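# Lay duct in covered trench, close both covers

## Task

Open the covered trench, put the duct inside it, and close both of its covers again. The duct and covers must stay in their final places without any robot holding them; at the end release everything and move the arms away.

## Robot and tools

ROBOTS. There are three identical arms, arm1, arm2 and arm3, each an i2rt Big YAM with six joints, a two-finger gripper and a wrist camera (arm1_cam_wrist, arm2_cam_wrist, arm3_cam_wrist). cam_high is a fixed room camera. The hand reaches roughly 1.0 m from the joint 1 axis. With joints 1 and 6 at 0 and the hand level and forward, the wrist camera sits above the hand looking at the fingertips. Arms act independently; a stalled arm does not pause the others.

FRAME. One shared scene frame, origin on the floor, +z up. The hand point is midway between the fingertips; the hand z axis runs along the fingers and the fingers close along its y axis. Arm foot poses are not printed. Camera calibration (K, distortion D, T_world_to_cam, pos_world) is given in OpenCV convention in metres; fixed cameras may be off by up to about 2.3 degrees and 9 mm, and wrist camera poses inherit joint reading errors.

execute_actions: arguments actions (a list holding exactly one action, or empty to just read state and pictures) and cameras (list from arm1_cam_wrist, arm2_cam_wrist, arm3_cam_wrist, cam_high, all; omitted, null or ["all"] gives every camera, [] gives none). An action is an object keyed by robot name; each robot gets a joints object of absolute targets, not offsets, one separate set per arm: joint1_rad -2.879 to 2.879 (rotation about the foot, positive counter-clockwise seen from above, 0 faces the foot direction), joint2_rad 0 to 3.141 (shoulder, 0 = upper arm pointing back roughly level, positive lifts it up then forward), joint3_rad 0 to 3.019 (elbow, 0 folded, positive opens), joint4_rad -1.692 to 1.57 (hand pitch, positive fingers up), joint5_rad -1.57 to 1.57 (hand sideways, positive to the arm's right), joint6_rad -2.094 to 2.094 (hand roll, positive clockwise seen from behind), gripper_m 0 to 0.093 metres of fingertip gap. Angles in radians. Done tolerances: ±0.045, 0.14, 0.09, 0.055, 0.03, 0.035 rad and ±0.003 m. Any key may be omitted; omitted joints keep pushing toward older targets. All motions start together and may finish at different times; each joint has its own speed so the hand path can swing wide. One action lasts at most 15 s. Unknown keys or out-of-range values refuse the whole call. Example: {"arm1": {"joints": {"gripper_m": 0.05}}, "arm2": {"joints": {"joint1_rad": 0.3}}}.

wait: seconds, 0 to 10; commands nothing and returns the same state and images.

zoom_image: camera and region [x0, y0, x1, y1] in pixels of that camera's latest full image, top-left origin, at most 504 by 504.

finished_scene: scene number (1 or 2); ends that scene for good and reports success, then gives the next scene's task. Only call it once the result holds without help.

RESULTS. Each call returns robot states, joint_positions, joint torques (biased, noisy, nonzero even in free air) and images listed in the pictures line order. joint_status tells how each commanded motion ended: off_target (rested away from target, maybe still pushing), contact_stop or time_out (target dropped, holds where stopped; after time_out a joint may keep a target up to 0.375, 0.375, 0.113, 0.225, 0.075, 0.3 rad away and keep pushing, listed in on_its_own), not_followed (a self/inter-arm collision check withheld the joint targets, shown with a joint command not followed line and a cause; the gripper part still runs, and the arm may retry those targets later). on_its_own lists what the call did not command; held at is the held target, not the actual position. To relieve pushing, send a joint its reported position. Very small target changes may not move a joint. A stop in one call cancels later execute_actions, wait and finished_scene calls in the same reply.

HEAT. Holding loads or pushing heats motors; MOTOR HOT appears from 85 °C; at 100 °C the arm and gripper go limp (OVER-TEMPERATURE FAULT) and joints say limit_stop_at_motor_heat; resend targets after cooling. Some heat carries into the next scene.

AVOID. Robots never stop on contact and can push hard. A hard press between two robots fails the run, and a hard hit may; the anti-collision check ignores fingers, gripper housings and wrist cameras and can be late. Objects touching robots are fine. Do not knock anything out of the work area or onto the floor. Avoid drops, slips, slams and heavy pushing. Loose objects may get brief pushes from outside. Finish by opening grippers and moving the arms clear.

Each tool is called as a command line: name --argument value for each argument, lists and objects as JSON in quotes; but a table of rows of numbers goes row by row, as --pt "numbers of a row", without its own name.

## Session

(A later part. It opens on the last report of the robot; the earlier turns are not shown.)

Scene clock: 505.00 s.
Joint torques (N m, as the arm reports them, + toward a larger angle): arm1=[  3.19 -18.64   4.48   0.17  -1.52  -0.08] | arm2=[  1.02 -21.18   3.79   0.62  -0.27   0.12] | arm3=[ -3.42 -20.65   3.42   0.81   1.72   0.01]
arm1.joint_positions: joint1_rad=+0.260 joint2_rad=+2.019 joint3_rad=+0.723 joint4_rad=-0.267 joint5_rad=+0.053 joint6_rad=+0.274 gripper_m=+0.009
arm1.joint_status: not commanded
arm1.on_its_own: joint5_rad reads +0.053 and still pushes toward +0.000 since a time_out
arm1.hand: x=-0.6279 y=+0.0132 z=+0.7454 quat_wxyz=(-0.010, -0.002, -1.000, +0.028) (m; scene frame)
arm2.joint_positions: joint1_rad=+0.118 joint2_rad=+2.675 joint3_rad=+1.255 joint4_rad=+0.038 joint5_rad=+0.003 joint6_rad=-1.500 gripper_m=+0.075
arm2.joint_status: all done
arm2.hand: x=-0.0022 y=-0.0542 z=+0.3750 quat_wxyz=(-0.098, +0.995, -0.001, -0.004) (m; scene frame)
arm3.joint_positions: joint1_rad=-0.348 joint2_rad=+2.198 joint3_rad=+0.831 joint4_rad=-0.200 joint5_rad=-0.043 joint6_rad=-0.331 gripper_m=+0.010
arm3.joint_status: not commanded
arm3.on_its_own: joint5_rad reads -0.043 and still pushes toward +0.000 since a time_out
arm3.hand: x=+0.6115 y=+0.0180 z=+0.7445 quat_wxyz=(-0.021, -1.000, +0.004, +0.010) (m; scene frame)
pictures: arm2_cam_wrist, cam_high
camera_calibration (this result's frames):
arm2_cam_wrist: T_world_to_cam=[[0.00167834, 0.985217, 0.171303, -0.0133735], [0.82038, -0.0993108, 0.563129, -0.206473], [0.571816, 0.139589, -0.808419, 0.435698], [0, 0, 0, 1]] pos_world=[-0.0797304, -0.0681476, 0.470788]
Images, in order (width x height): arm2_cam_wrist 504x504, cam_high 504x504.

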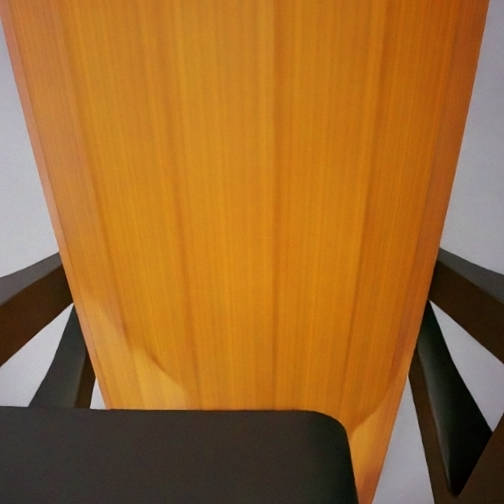

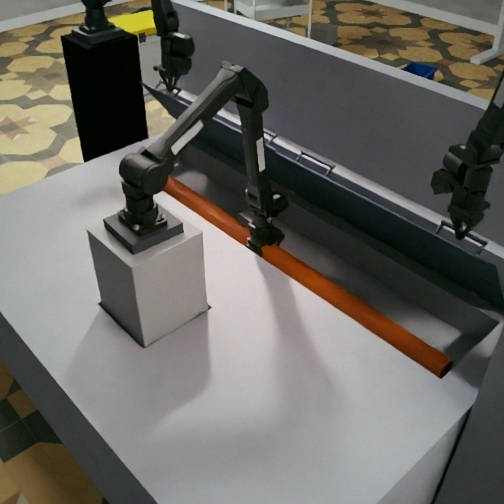

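execute_actions --actions '[{"arm2":{"joints":{"joint2_rad":2.678,"joint3_rad":1.28}}}]' --cameras '["cam_high","arm2_cam_wrist"]'

Scene clock: 507.10 s.
Joint torques (N m, as the arm reports them, + toward a larger angle): arm1=[  3.28 -18.49   4.49   0.17  -1.51  -0.08] | arm2=[  1.09 -18.47   2.91   0.69  -0.27   0.12] | arm3=[ -3.32 -20.61   3.38   0.8    1.72   0.02]
arm1.joint_positions: joint1_rad=+0.260 joint2_rad=+2.019 joint3_rad=+0.723 joint4_rad=-0.267 joint5_rad=+0.053 joint6_rad=+0.274 gripper_m=+0.009
arm1.joint_status: not commanded
arm1.on_its_own: joint5_rad reads +0.053 and still pushes toward +0.000 since a time_out
arm1.hand: x=-0.6279 y=+0.0132 z=+0.7454 quat_wxyz=(-0.010, -0.002, -1.000, +0.028) (m; scene frame)
arm2.joint_positions: joint1_rad=+0.118 joint2_rad=+2.676 joint3_rad=+1.255 joint4_rad=+0.038 joint5_rad=+0.003 joint6_rad=-1.500 gripper_m=+0.075
arm2.joint_status: all done
arm2.hand: x=-0.0021 y=-0.0550 z=+0.3743 quat_wxyz=(-0.097, +0.995, -0.001, -0.003) (m; scene frame)
arm3.joint_positions: joint1_rad=-0.348 joint2_rad=+2.198 joint3_rad=+0.831 joint4_rad=-0.200 joint5_rad=-0.043 joint6_rad=-0.331 gripper_m=+0.010
arm3.joint_status: not commanded
arm3.on_its_own: joint5_rad reads -0.043 and still pushes toward +0.000 since a time_out
arm3.hand: x=+0.6115 y=+0.0180 z=+0.7445 quat_wxyz=(-0.021, -1.000, +0.004, +0.010) (m; scene frame)
pictures: arm2_cam_wrist, cam_high
camera_calibration (this result's frames):
arm2_cam_wrist: T_world_to_cam=[[0.001666, 0.985477, 0.169803, -0.011914], [0.820319, -0.0984582, 0.563367, -0.20623], [0.571903, 0.138355, -0.80857, 0.435175], [0, 0, 0, 1]] pos_world=[-0.0796841, -0.0687725, 0.470076]
Images, in order (width x height): arm2_cam_wrist 504x504, cam_high 504x504.

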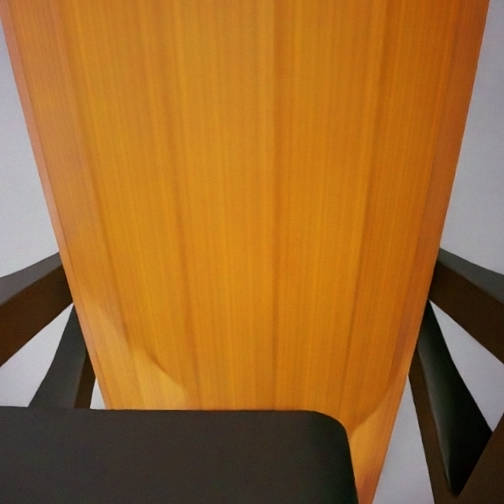

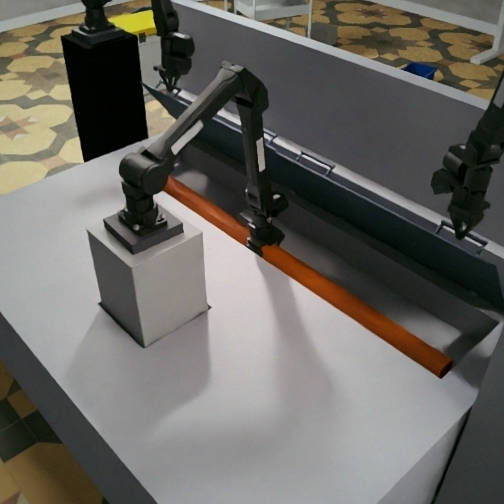

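execute_actions --actions '[{"arm2":{"joints":{"gripper_m":0.088}}}]' --cameras '["cam_high","arm2_cam_wrist"]'

Scene clock: 509.37 s.
Joint torques (N m, as the arm reports them, + toward a larger angle): arm1=[  3.22 -18.57   4.48   0.18  -1.52  -0.09] | arm2=[  0.93 -18.54   2.61   0.61  -0.24   0.12] | arm3=[ -3.36 -20.65   3.4    0.81   1.71   0.01]
arm1.joint_positions: joint1_rad=+0.260 joint2_rad=+2.019 joint3_rad=+0.723 joint4_rad=-0.267 joint5_rad=+0.053 joint6_rad=+0.274 gripper_m=+0.009
arm1.joint_status: not commanded
arm1.on_its_own: joint5_rad reads +0.053 and still pushes toward +0.000 since a time_out
arm1.hand: x=-0.6279 y=+0.0132 z=+0.7454 quat_wxyz=(-0.010, -0.002, -1.000, +0.028) (m; scene frame)
arm2.joint_positions: joint1_rad=+0.118 joint2_rad=+2.676 joint3_rad=+1.261 joint4_rad=+0.038 joint5_rad=+0.003 joint6_rad=-1.500 gripper_m=+0.088
arm2.joint_status: all done
arm2.hand: x=-0.0024 y=-0.0515 z=+0.3749 quat_wxyz=(-0.100, +0.995, -0.001, -0.004) (m; scene frame)
arm3.joint_positions: joint1_rad=-0.348 joint2_rad=+2.198 joint3_rad=+0.831 joint4_rad=-0.200 joint5_rad=-0.043 joint6_rad=-0.331 gripper_m=+0.010
arm3.joint_status: not commanded
arm3.on_its_own: joint5_rad reads -0.043 and still pushes toward +0.000 since a time_out
arm3.hand: x=+0.6115 y=+0.0180 z=+0.7445 quat_wxyz=(-0.021, -1.000, +0.004, +0.010) (m; scene frame)
pictures: arm2_cam_wrist, cam_high
camera_calibration (this result's frames):
arm2_cam_wrist: T_world_to_cam=[[0.00171311, 0.984491, 0.175425, -0.0176554], [0.820546, -0.101653, 0.562469, -0.205855], [0.571578, 0.142981, -0.807994, 0.435353], [0, 0, 0, 1]] pos_world=[-0.0798943, -0.0657916, 0.470647]
Images, in order (width x height): arm2_cam_wrist 504x504, cam_high 504x504.

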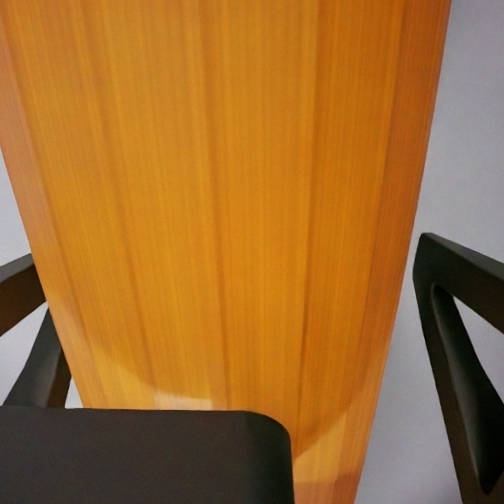

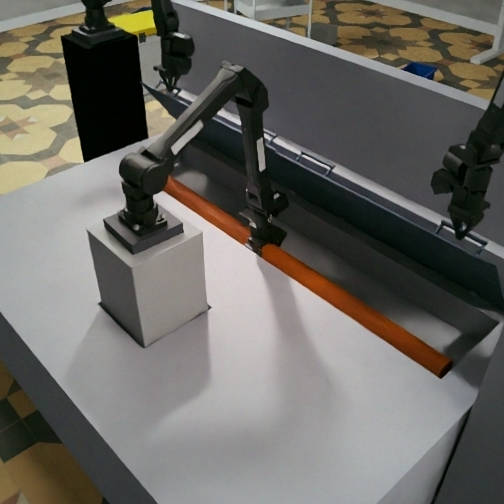

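execute_actions --actions '[{"arm2":{"joints":{"joint2_rad":2.46,"joint3_rad":1.08}}}]' --cameras '["cam_high","arm2_cam_wrist"]'

Scene clock: 516.30 s.
Joint torques (N m, as the arm reports them, + toward a larger angle): arm1=[  3.23 -18.67   4.47   0.18  -1.52  -0.1 ] | arm2=[  1.37 -18.33   1.54   0.58  -0.26   0.12] | arm3=[ -3.35 -20.59   3.37   0.79   1.71   0.02]
arm1.joint_positions: joint1_rad=+0.260 joint2_rad=+2.019 joint3_rad=+0.723 joint4_rad=-0.267 joint5_rad=+0.053 joint6_rad=+0.274 gripper_m=+0.009
arm1.joint_status: not commanded
arm1.on_its_own: joint5_rad reads +0.053 and still pushes toward +0.000 since a time_out
arm1.hand: x=-0.6279 y=+0.0132 z=+0.7454 quat_wxyz=(-0.010, -0.002, -1.000, +0.028) (m; scene frame)
arm2.joint_positions: joint1_rad=+0.118 joint2_rad=+2.466 joint3_rad=+1.080 joint4_rad=+0.042 joint5_rad=+0.003 joint6_rad=-1.500 gripper_m=+0.088
arm2.joint_status: all done
arm2.hand: x=-0.0018 y=-0.0641 z=+0.4528 quat_wxyz=(-0.116, +0.993, +0.000, -0.005) (m; scene frame)
arm3.joint_positions: joint1_rad=-0.348 joint2_rad=+2.198 joint3_rad=+0.831 joint4_rad=-0.200 joint5_rad=-0.043 joint6_rad=-0.331 gripper_m=+0.010
arm3.joint_status: not commanded
arm3.on_its_own: joint5_rad reads -0.043 and still pushes toward +0.000 since a time_out
arm3.hand: x=+0.6115 y=+0.0180 z=+0.7445 quat_wxyz=(-0.021, -1.000, +0.004, +0.010) (m; scene frame)
pictures: arm2_cam_wrist, cam_high
camera_calibration (this result's frames):
arm2_cam_wrist: T_world_to_cam=[[0.00164134, 0.978303, 0.207172, -0.0336804], [0.821819, -0.119356, 0.557107, -0.250131], [0.569747, 0.169344, -0.804184, 0.499724], [0, 0, 0, 1]] pos_world=[-0.0790986, -0.08153, 0.548197]
Images, in order (width x height): arm2_cam_wrist 504x504, cam_high 504x504.

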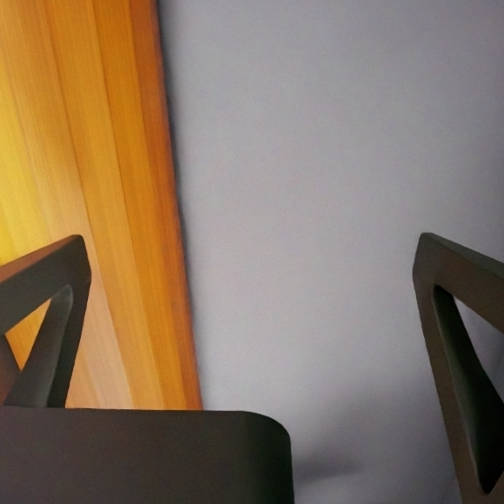

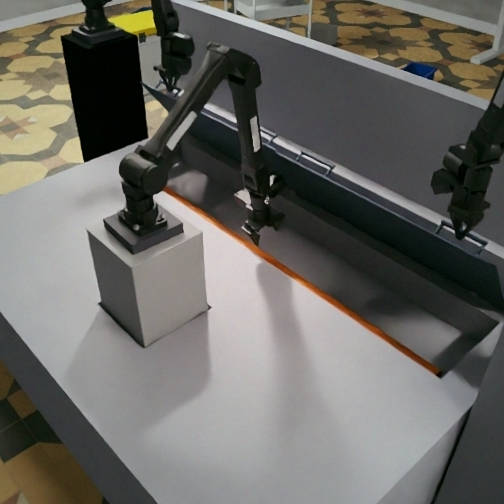

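execute_actions --actions '[{"arm2":{"joints":{"joint2_rad":1.6,"joint3_rad":0.35,"joint4_rad":-0.3}}}]' --cameras '["cam_high"]'

Scene clock: 533.07 s.
Joint torques (N m, as the arm reports them, + toward a larger angle): arm1=[  3.22 -18.61   4.46   0.19  -1.52  -0.1 ] | arm2=[ 1.22 -8.06  2.42 -0.39 -0.28  0.13] | arm3=[ -3.26 -20.68   3.37   0.79   1.71   0.01]
arm1.joint_positions: joint1_rad=+0.260 joint2_rad=+2.019 joint3_rad=+0.723 joint4_rad=-0.267 joint5_rad=+0.053 joint6_rad=+0.274 gripper_m=+0.009
arm1.joint_status: not commanded
arm1.on_its_own: joint5_rad reads +0.053 and still pushes toward +0.000 since a time_out
arm1.hand: x=-0.6279 y=+0.0132 z=+0.7454 quat_wxyz=(-0.010, -0.002, -1.000, +0.028) (m; scene frame)
arm2.joint_positions: joint1_rad=+0.118 joint2_rad=+1.613 joint3_rad=+0.347 joint4_rad=-0.289 joint5_rad=+0.003 joint6_rad=-1.501 gripper_m=+0.088
arm2.joint_status: all done
arm2.hand: x=+0.0157 y=-0.3254 z=+0.6479 quat_wxyz=(-0.012, +1.000, +0.000, +0.003) (m; scene frame)
arm3.joint_positions: joint1_rad=-0.348 joint2_rad=+2.198 joint3_rad=+0.831 joint4_rad=-0.200 joint5_rad=-0.043 joint6_rad=-0.331 gripper_m=+0.010
arm3.joint_status: not commanded
arm3.on_its_own: joint5_rad reads -0.043 and still pushes toward +0.000 since a time_out
arm3.hand: x=+0.6115 y=+0.0180 z=+0.7445 quat_wxyz=(-0.021, -1.000, +0.004, +0.010) (m; scene frame)
pictures: cam_high
Images, in order (width x height): cam_high 504x504.

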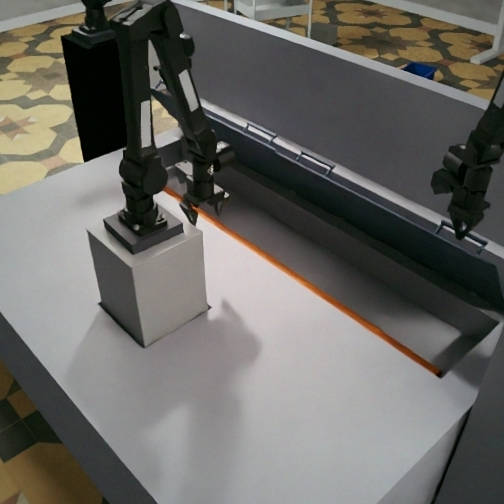

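execute_actions --actions '[{"arm1":{"joints":{"joint1_rad":-0.008,"joint2_rad":2.327,"joint3_rad":0.8,"joint4_rad":0.01,"joint6_rad":-0.058}},"arm3":{"joints":{"joint1_rad":-0.101,"joint2_rad":2.476,"joint3_rad":0.92,"joint4_rad":0.04,"joint6_rad":-0.033}}}]' --cameras '["cam_high"]'

Scene clock: 538.27 s.
Joint torques (N m, as the arm reports them, + toward a larger angle): arm1=[  5.15 -19.75  -0.24   0.51  -1.7   -0.05] | arm2=[ 1.3  -8.15  2.35 -0.35 -0.29  0.12] | arm3=[ -6.05 -22.5   -0.94   0.36   2.2   -0.05]
arm1.joint_positions: joint1_rad=-0.078 joint2_rad=+2.372 joint3_rad=+0.800 joint4_rad=+0.010 joint5_rad=+0.058 joint6_rad=-0.055 gripper_m=+0.009
arm1.joint_status: joint1_rad time_out (moved -0.338 of -0.268); the others done
arm1.on_its_own: joint1_rad reads -0.078 and still pushes toward -0.008 since a time_out; joint5_rad reads +0.058 and still pushes toward +0.000 since a time_out
arm1.hand: x=-0.6290 y=-0.1062 z=+0.6351 quat_wxyz=(-0.002, -0.007, -0.999, +0.033) (m; scene frame)
arm2.joint_positions: joint1_rad=+0.118 joint2_rad=+1.613 joint3_rad=+0.347 joint4_rad=-0.289 joint5_rad=+0.003 joint6_rad=-1.501 gripper_m=+0.088
arm2.joint_status: not commanded
arm2.hand: x=+0.0157 y=-0.3254 z=+0.6479 quat_wxyz=(-0.012, +1.000, +0.000, +0.003) (m; scene frame)
arm3.joint_positions: joint1_rad=-0.032 joint2_rad=+2.532 joint3_rad=+0.924 joint4_rad=+0.039 joint5_rad=-0.054 joint6_rad=-0.027 gripper_m=+0.010
arm3.joint_status: joint1_rad time_out (moved +0.315 of +0.247); the others done
arm3.on_its_own: joint1_rad reads -0.032 and still pushes toward -0.101 since a time_out; joint5_rad reads -0.054 and still pushes toward +0.000 since a time_out
arm3.hand: x=+0.6115 y=-0.1014 z=+0.6317 quat_wxyz=(-0.028, -1.000, -0.002, +0.003) (m; scene frame)
pictures: cam_high
Images, in order (width x height): cam_high 504x504.

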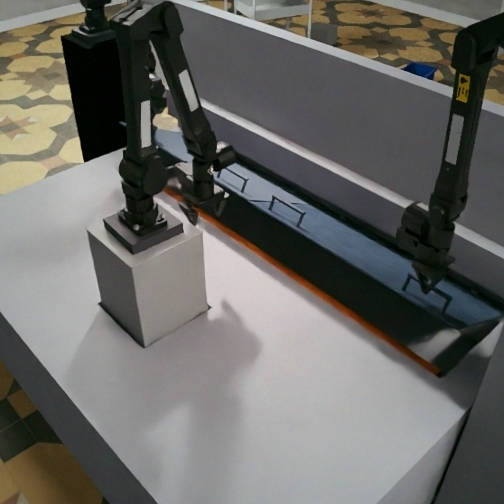

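execute_actions --actions '[{"arm1":{"joints":{"joint1_rad":-0.205,"joint2_rad":2.62,"joint3_rad":0.968,"joint4_rad":0.095,"joint6_rad":-0.2}},"arm3":{"joints":{"joint1_rad":0.095,"joint2_rad":2.76,"joint3_rad":1.102,"joint4_rad":0.1,"joint6_rad":0.105}}}]' --cameras '["cam_high"]'

Scene clock: 542.40 s.
Joint torques (N m, as the arm reports them, + toward a larger angle): arm1=[  2.23 -21.85  -3.68  -0.27  -0.5    0.  ] | arm2=[ 1.01 -8.29  2.39 -0.36 -0.28  0.09] | arm3=[ -2.13 -23.95  -3.87  -0.43   0.7   -0.11]
arm1.joint_positions: joint1_rad=-0.230 joint2_rad=+2.676 joint3_rad=+0.996 joint4_rad=+0.112 joint5_rad=+0.020 joint6_rad=-0.203 gripper_m=+0.009
arm1.joint_status: all done
arm1.on_its_own: joint5_rad moved -0.038 to your old target +0.000
arm1.hand: x=-0.6300 y=-0.1534 z=+0.5321 quat_wxyz=(+0.001, -0.009, -1.000, +0.014) (m; scene frame)
arm2.joint_positions: joint1_rad=+0.118 joint2_rad=+1.613 joint3_rad=+0.347 joint4_rad=-0.289 joint5_rad=+0.003 joint6_rad=-1.501 gripper_m=+0.088
arm2.joint_status: not commanded
arm2.hand: x=+0.0157 y=-0.3254 z=+0.6479 quat_wxyz=(-0.012, +1.000, +0.000, +0.003) (m; scene frame)
arm3.joint_positions: joint1_rad=+0.118 joint2_rad=+2.822 joint3_rad=+1.137 joint4_rad=+0.118 joint5_rad=-0.018 joint6_rad=+0.119 gripper_m=+0.010
arm3.joint_status: all done
arm3.on_its_own: joint5_rad moved +0.036 to your old target +0.000
arm3.hand: x=+0.6122 y=-0.1494 z=+0.5272 quat_wxyz=(-0.010, -1.000, -0.004, +0.002) (m; scene frame)
pictures: cam_high
Images, in order (width x height): cam_high 504x504.

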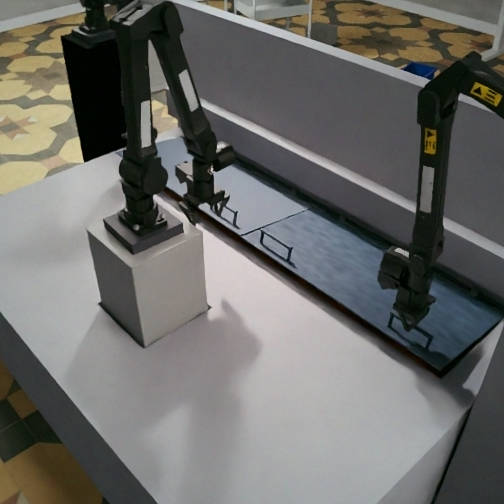

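execute_actions --actions '[{"arm1":{"joints":{"joint1_rad":-0.238,"joint2_rad":2.748,"joint3_rad":1.078,"joint4_rad":0.108,"joint6_rad":-0.245}},"arm3":{"joints":{"joint1_rad":0.128,"joint2_rad":2.874,"joint3_rad":1.212,"joint4_rad":0.107,"joint6_rad":0.155}}}]' --cameras '["cam_high"]'

Scene clock: 546.93 s.
Joint torques (N m, as the arm reports them, + toward a larger angle): arm1=[  1.73 -21.82  -3.31  -0.1   -0.36  -0.12] | arm2=[ 1.35 -8.44  2.32 -0.33 -0.29  0.11] | arm3=[ -1.35 -23.24  -3.29  -0.21   0.48   0.05]
arm1.joint_positions: joint1_rad=-0.256 joint2_rad=+2.798 joint3_rad=+1.101 joint4_rad=+0.122 joint5_rad=+0.016 joint6_rad=-0.234 gripper_m=+0.009
arm1.joint_status: all done
arm1.hand: x=-0.6298 y=-0.1624 z=+0.4870 quat_wxyz=(+0.004, -0.007, -1.000, +0.011) (m; scene frame)
arm2.joint_positions: joint1_rad=+0.118 joint2_rad=+1.613 joint3_rad=+0.347 joint4_rad=-0.289 joint5_rad=+0.003 joint6_rad=-1.501 gripper_m=+0.088
arm2.joint_status: not commanded
arm2.hand: x=+0.0157 y=-0.3254 z=+0.6479 quat_wxyz=(-0.012, +1.000, +0.000, +0.003) (m; scene frame)
arm3.joint_positions: joint1_rad=+0.143 joint2_rad=+2.929 joint3_rad=+1.239 joint4_rad=+0.119 joint5_rad=-0.012 joint6_rad=+0.150 gripper_m=+0.010
arm3.joint_status: all done
arm3.hand: x=+0.6123 y=-0.1575 z=+0.4864 quat_wxyz=(-0.007, -1.000, -0.001, +0.000) (m; scene frame)
pictures: cam_high
Images, in order (width x height): cam_high 504x504.

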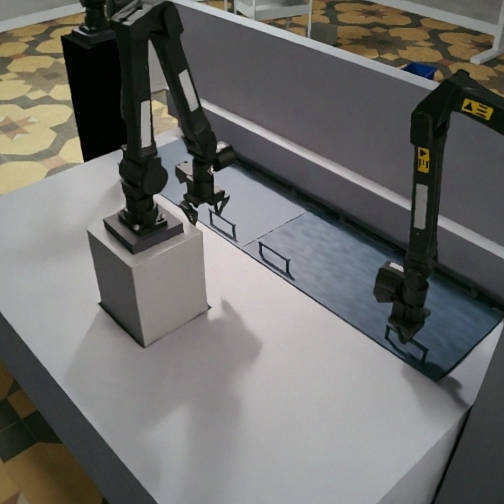

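execute_actions --actions '[{"arm1":{"joints":{"joint1_rad":-0.264,"joint2_rad":2.81,"joint3_rad":1.109,"joint4_rad":0.126,"joint6_rad":-0.251}},"arm3":{"joints":{"joint1_rad":0.153,"joint2_rad":2.942,"joint3_rad":1.25,"joint4_rad":0.125,"joint6_rad":0.161}}}]' --cameras '["cam_high","arm1_cam_wrist","arm3_cam_wrist"]'

Scene clock: 548.83 s.
Joint torques (N m, as the arm reports them, + toward a larger angle): arm1=[  0.37 -16.01  -0.83   0.63  -0.1   -0.13] | arm2=[ 0.95 -8.19  2.4  -0.4  -0.3   0.14] | arm3=[  0.43 -17.53  -0.8    0.58   0.07   0.06]
arm1.joint_positions: joint1_rad=-0.260 joint2_rad=+2.800 joint3_rad=+1.102 joint4_rad=+0.123 joint5_rad=+0.008 joint6_rad=-0.238 gripper_m=+0.009
arm1.joint_status: all done
arm1.hand: x=-0.6299 y=-0.1627 z=+0.4863 quat_wxyz=(+0.003, -0.007, -1.000, +0.007) (m; scene frame)
arm2.joint_positions: joint1_rad=+0.118 joint2_rad=+1.613 joint3_rad=+0.347 joint4_rad=-0.289 joint5_rad=+0.003 joint6_rad=-1.501 gripper_m=+0.088
arm2.joint_status: not commanded
arm2.hand: x=+0.0157 y=-0.3254 z=+0.6479 quat_wxyz=(-0.012, +1.000, +0.000, +0.003) (m; scene frame)
arm3.joint_positions: joint1_rad=+0.149 joint2_rad=+2.934 joint3_rad=+1.244 joint4_rad=+0.121 joint5_rad=-0.002 joint6_rad=+0.155 gripper_m=+0.010
arm3.joint_status: all done
arm3.hand: x=+0.6120 y=-0.1581 z=+0.4845 quat_wxyz=(-0.003, -1.000, -0.002, +0.002) (m; scene frame)
pictures: arm1_cam_wrist, arm3_cam_wrist, cam_high
camera_calibration (this result's frames):
arm1_cam_wrist: T_world_to_cam=[[0.00220699, -0.999832, 0.0182033, -0.167629], [-0.804617, 0.00903348, 0.593725, -0.788248], [-0.59379, -0.015957, -0.804462, 0.142625], [0, 0, 0, 1]] pos_world=[-0.549178, -0.158205, 0.58579]
arm3_cam_wrist: T_world_to_cam=[[-0.0121156, 0.999923, 0.00250497, 0.167417], [0.822377, 0.00853924, 0.568879, -0.773443], [0.568814, 0.00895236, -0.822417, 0.172372], [0, 0, 0, 1]] pos_world=[0.540042, -0.162343, 0.581339]
Images, in order (width x height): arm1_cam_wrist 504x504, arm3_cam_wrist 504x504, cam_high 504x504.

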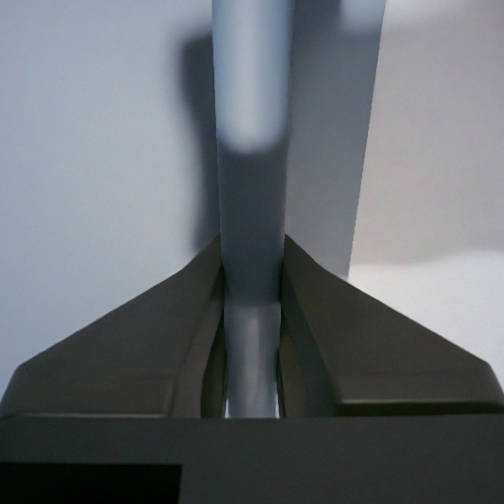

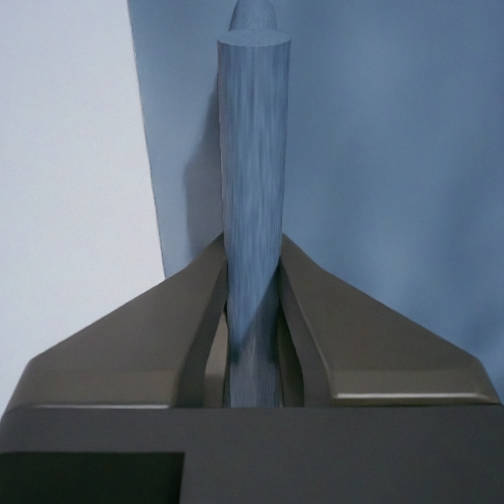

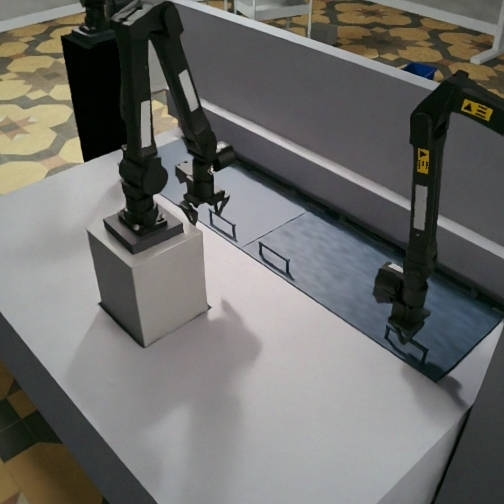

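execute_actions --actions '[{"arm1":{"joints":{"gripper_m":0.045}},"arm3":{"joints":{"gripper_m":0.045}}}]' --cameras '["cam_high","arm1_cam_wrist","arm3_cam_wrist"]'

Scene clock: 550.70 s.
Joint torques (N m, as the arm reports them, + toward a larger angle): arm1=[  0.24 -15.65  -0.78   0.59  -0.01  -0.11] | arm2=[ 1.37 -8.17  2.41 -0.46 -0.28  0.13] | arm3=[  0.36 -17.78  -0.94   0.54   0.05   0.06]
arm1.joint_positions: joint1_rad=-0.260 joint2_rad=+2.800 joint3_rad=+1.102 joint4_rad=+0.123 joint5_rad=+0.005 joint6_rad=-0.242 gripper_m=+0.045
arm1.joint_status: all done
arm1.hand: x=-0.6298 y=-0.1622 z=+0.4863 quat_wxyz=(+0.003, -0.005, -1.000, +0.006) (m; scene frame)
arm2.joint_positions: joint1_rad=+0.118 joint2_rad=+1.613 joint3_rad=+0.347 joint4_rad=-0.289 joint5_rad=+0.003 joint6_rad=-1.501 gripper_m=+0.088
arm2.joint_status: not commanded
arm2.hand: x=+0.0157 y=-0.3254 z=+0.6479 quat_wxyz=(-0.012, +1.000, +0.000, +0.003) (m; scene frame)
arm3.joint_positions: joint1_rad=+0.149 joint2_rad=+2.934 joint3_rad=+1.246 joint4_rad=+0.121 joint5_rad=-0.002 joint6_rad=+0.155 gripper_m=+0.045
arm3.joint_status: all done
arm3.hand: x=+0.6113 y=-0.1581 z=+0.4844 quat_wxyz=(-0.002, -1.000, -0.002, +0.002) (m; scene frame)
pictures: arm1_cam_wrist, arm3_cam_wrist, cam_high
camera_calibration (this result's frames):
arm1_cam_wrist: T_world_to_cam=[[0.00600309, -0.99986, 0.0155965, -0.163531], [-0.805008, 0.00442068, 0.593247, -0.788918], [-0.593233, -0.0161166, -0.804869, 0.143217], [0, 0, 0, 1]] pos_world=[-0.549143, -0.157713, 0.585845]
arm3_cam_wrist: T_world_to_cam=[[-0.0121084, 0.999923, 0.00271557, 0.16735], [0.823053, 0.00842434, 0.567902, -0.772783], [0.567835, 0.00911145, -0.823092, 0.173691], [0, 0, 0, 1]] pos_world=[0.53944, -0.16241, 0.581374]
Images, in order (width x height): arm1_cam_wrist 504x504, arm3_cam_wrist 504x504, cam_high 504x504.

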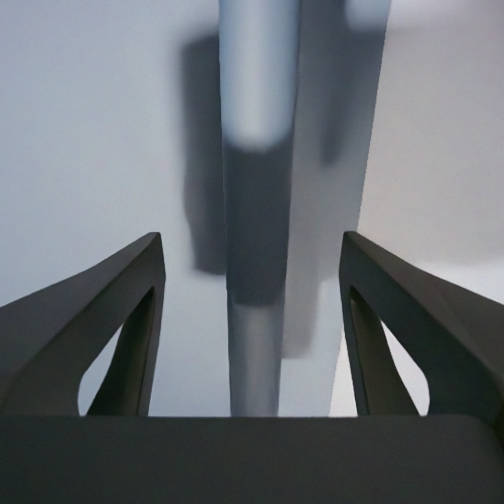

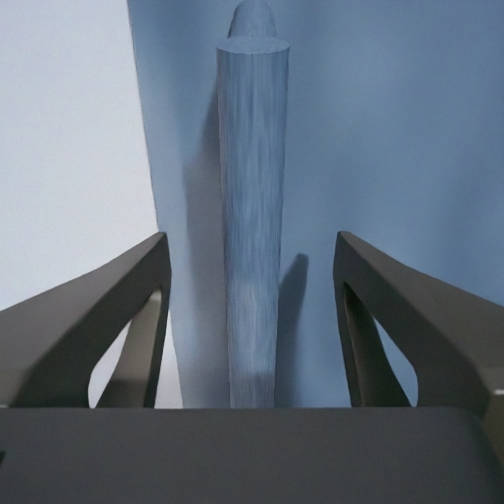

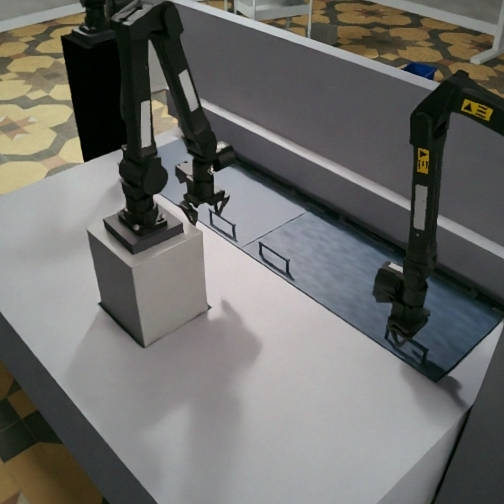

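execute_actions --actions '[{"arm1":{"joints":{"joint2_rad":1.7,"joint3_rad":0.502}},"arm2":{"joints":{"joint2_rad":1.2,"joint4_rad":-0.42}},"arm3":{"joints":{"joint2_rad":1.83,"joint3_rad":0.646}}}]'

Scene clock: 574.93 s.
Joint torques (N m, as the arm reports them, + toward a larger angle): arm1=[  0.27 -11.83   3.14   1.6   -0.01  -0.09] | arm2=[ 1.32 -5.33  5.29 -0.01 -0.28  0.15] | arm3=[  0.32 -14.46   3.07   1.59   0.05   0.06]
arm1.joint_positions: joint1_rad=-0.260 joint2_rad=+1.704 joint3_rad=+0.511 joint4_rad=+0.123 joint5_rad=+0.005 joint6_rad=-0.242 gripper_m=+0.045
arm1.joint_status: all done
arm1.hand: x=-0.5844 y=-0.1710 z=+0.8438 quat_wxyz=(-0.239, -0.004, -0.969, +0.067) (m; scene frame)
arm2.joint_positions: joint1_rad=+0.118 joint2_rad=+1.206 joint3_rad=+0.347 joint4_rad=-0.404 joint5_rad=+0.003 joint6_rad=-1.501 gripper_m=+0.088
arm2.joint_status: all done
arm2.hand: x=+0.0120 y=-0.2763 z=+0.7374 quat_wxyz=(-0.156, +0.988, +0.000, -0.007) (m; scene frame)
arm3.joint_positions: joint1_rad=+0.149 joint2_rad=+1.832 joint3_rad=+0.648 joint4_rad=+0.121 joint5_rad=-0.002 joint6_rad=+0.155 gripper_m=+0.045
arm3.joint_status: all done
arm3.hand: x=+0.5267 y=-0.1709 z=+0.8779 quat_wxyz=(-0.041, -0.968, -0.002, +0.249) (m; scene frame)
pictures: arm1_cam_wrist, arm2_cam_wrist, arm3_cam_wrist, cam_high
camera_calibration (this result's frames):
arm1_cam_wrist: T_world_to_cam=[[-0.0279697, -0.990052, 0.137896, -0.299566], [-0.988717, 0.0477092, 0.141994, -0.683559], [-0.14716, -0.132369, -0.980216, 0.846506], [0, 0, 0, 1]] pos_world=[-0.559654, -0.151923, 0.968128]
arm2_cam_wrist: T_world_to_cam=[[0.00160526, 0.958199, 0.286098, 0.0511466], [0.824756, -0.163054, 0.541471, -0.445899], [0.565487, 0.235092, -0.790542, 0.764824], [0, 0, 0, 1]] pos_world=[-0.0648216, -0.301518, 0.831434]
arm3_cam_wrist: T_world_to_cam=[[-0.0277812, 0.997279, -0.0682907, 0.248117], [0.993982, 0.0348018, 0.103866, -0.604674], [0.10596, -0.0649942, -0.992244, 0.924759], [0, 0, 0, 1]] pos_world=[0.509941, -0.166294, 0.997336]
Images, in order (width x height): arm1_cam_wrist 504x504, arm2_cam_wrist 504x504, arm3_cam_wrist 504x504, cam_high 504x504.

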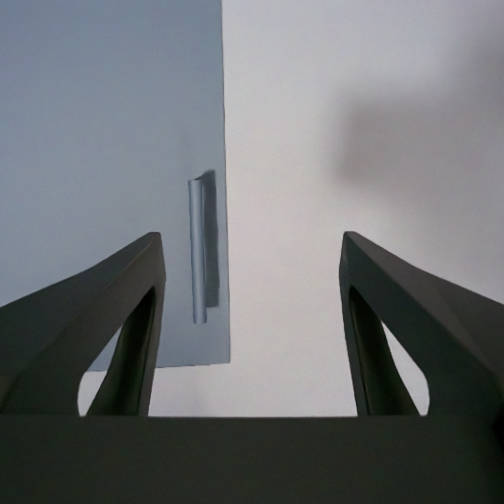

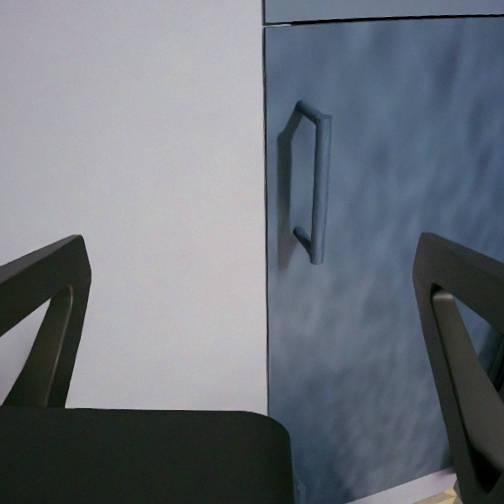

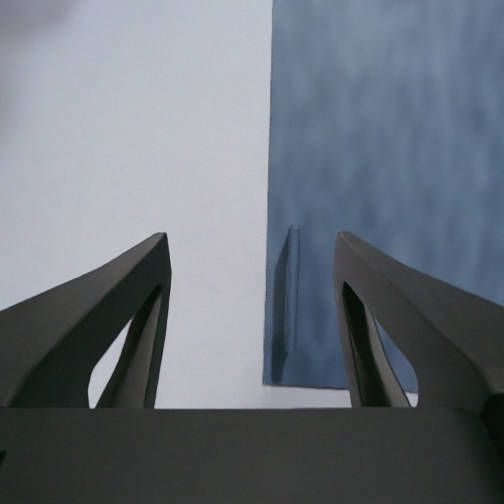

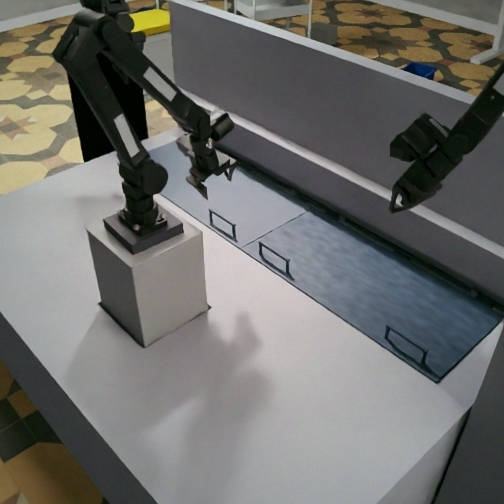

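zoom_image --camera "cam_high" --region '[300, 250, 504, 420]'

zoom_image --camera "cam_high" --region '[140, 130, 330, 290]'

Region (300, 250, 504, 420) of cam_high's 504x504 image, scaled by 2.471, with more detail than that image has.

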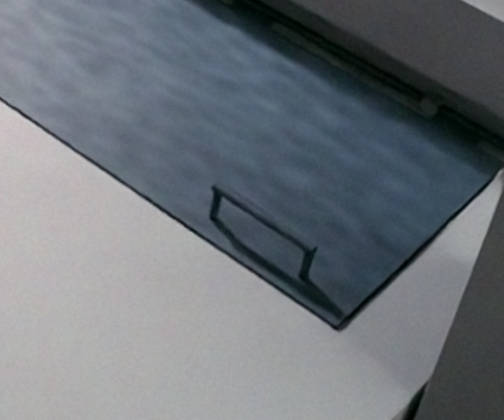

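Region (140, 130, 330, 290) of cam_high's 504x504 image, scaled by 2.653, with more detail than that image has; it fills the top 424 rows of this view, and the rest is white.

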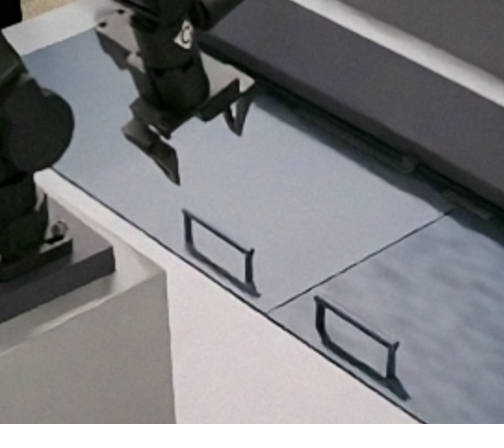

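finished_scene --scene 1

The scene is finished: the task was done.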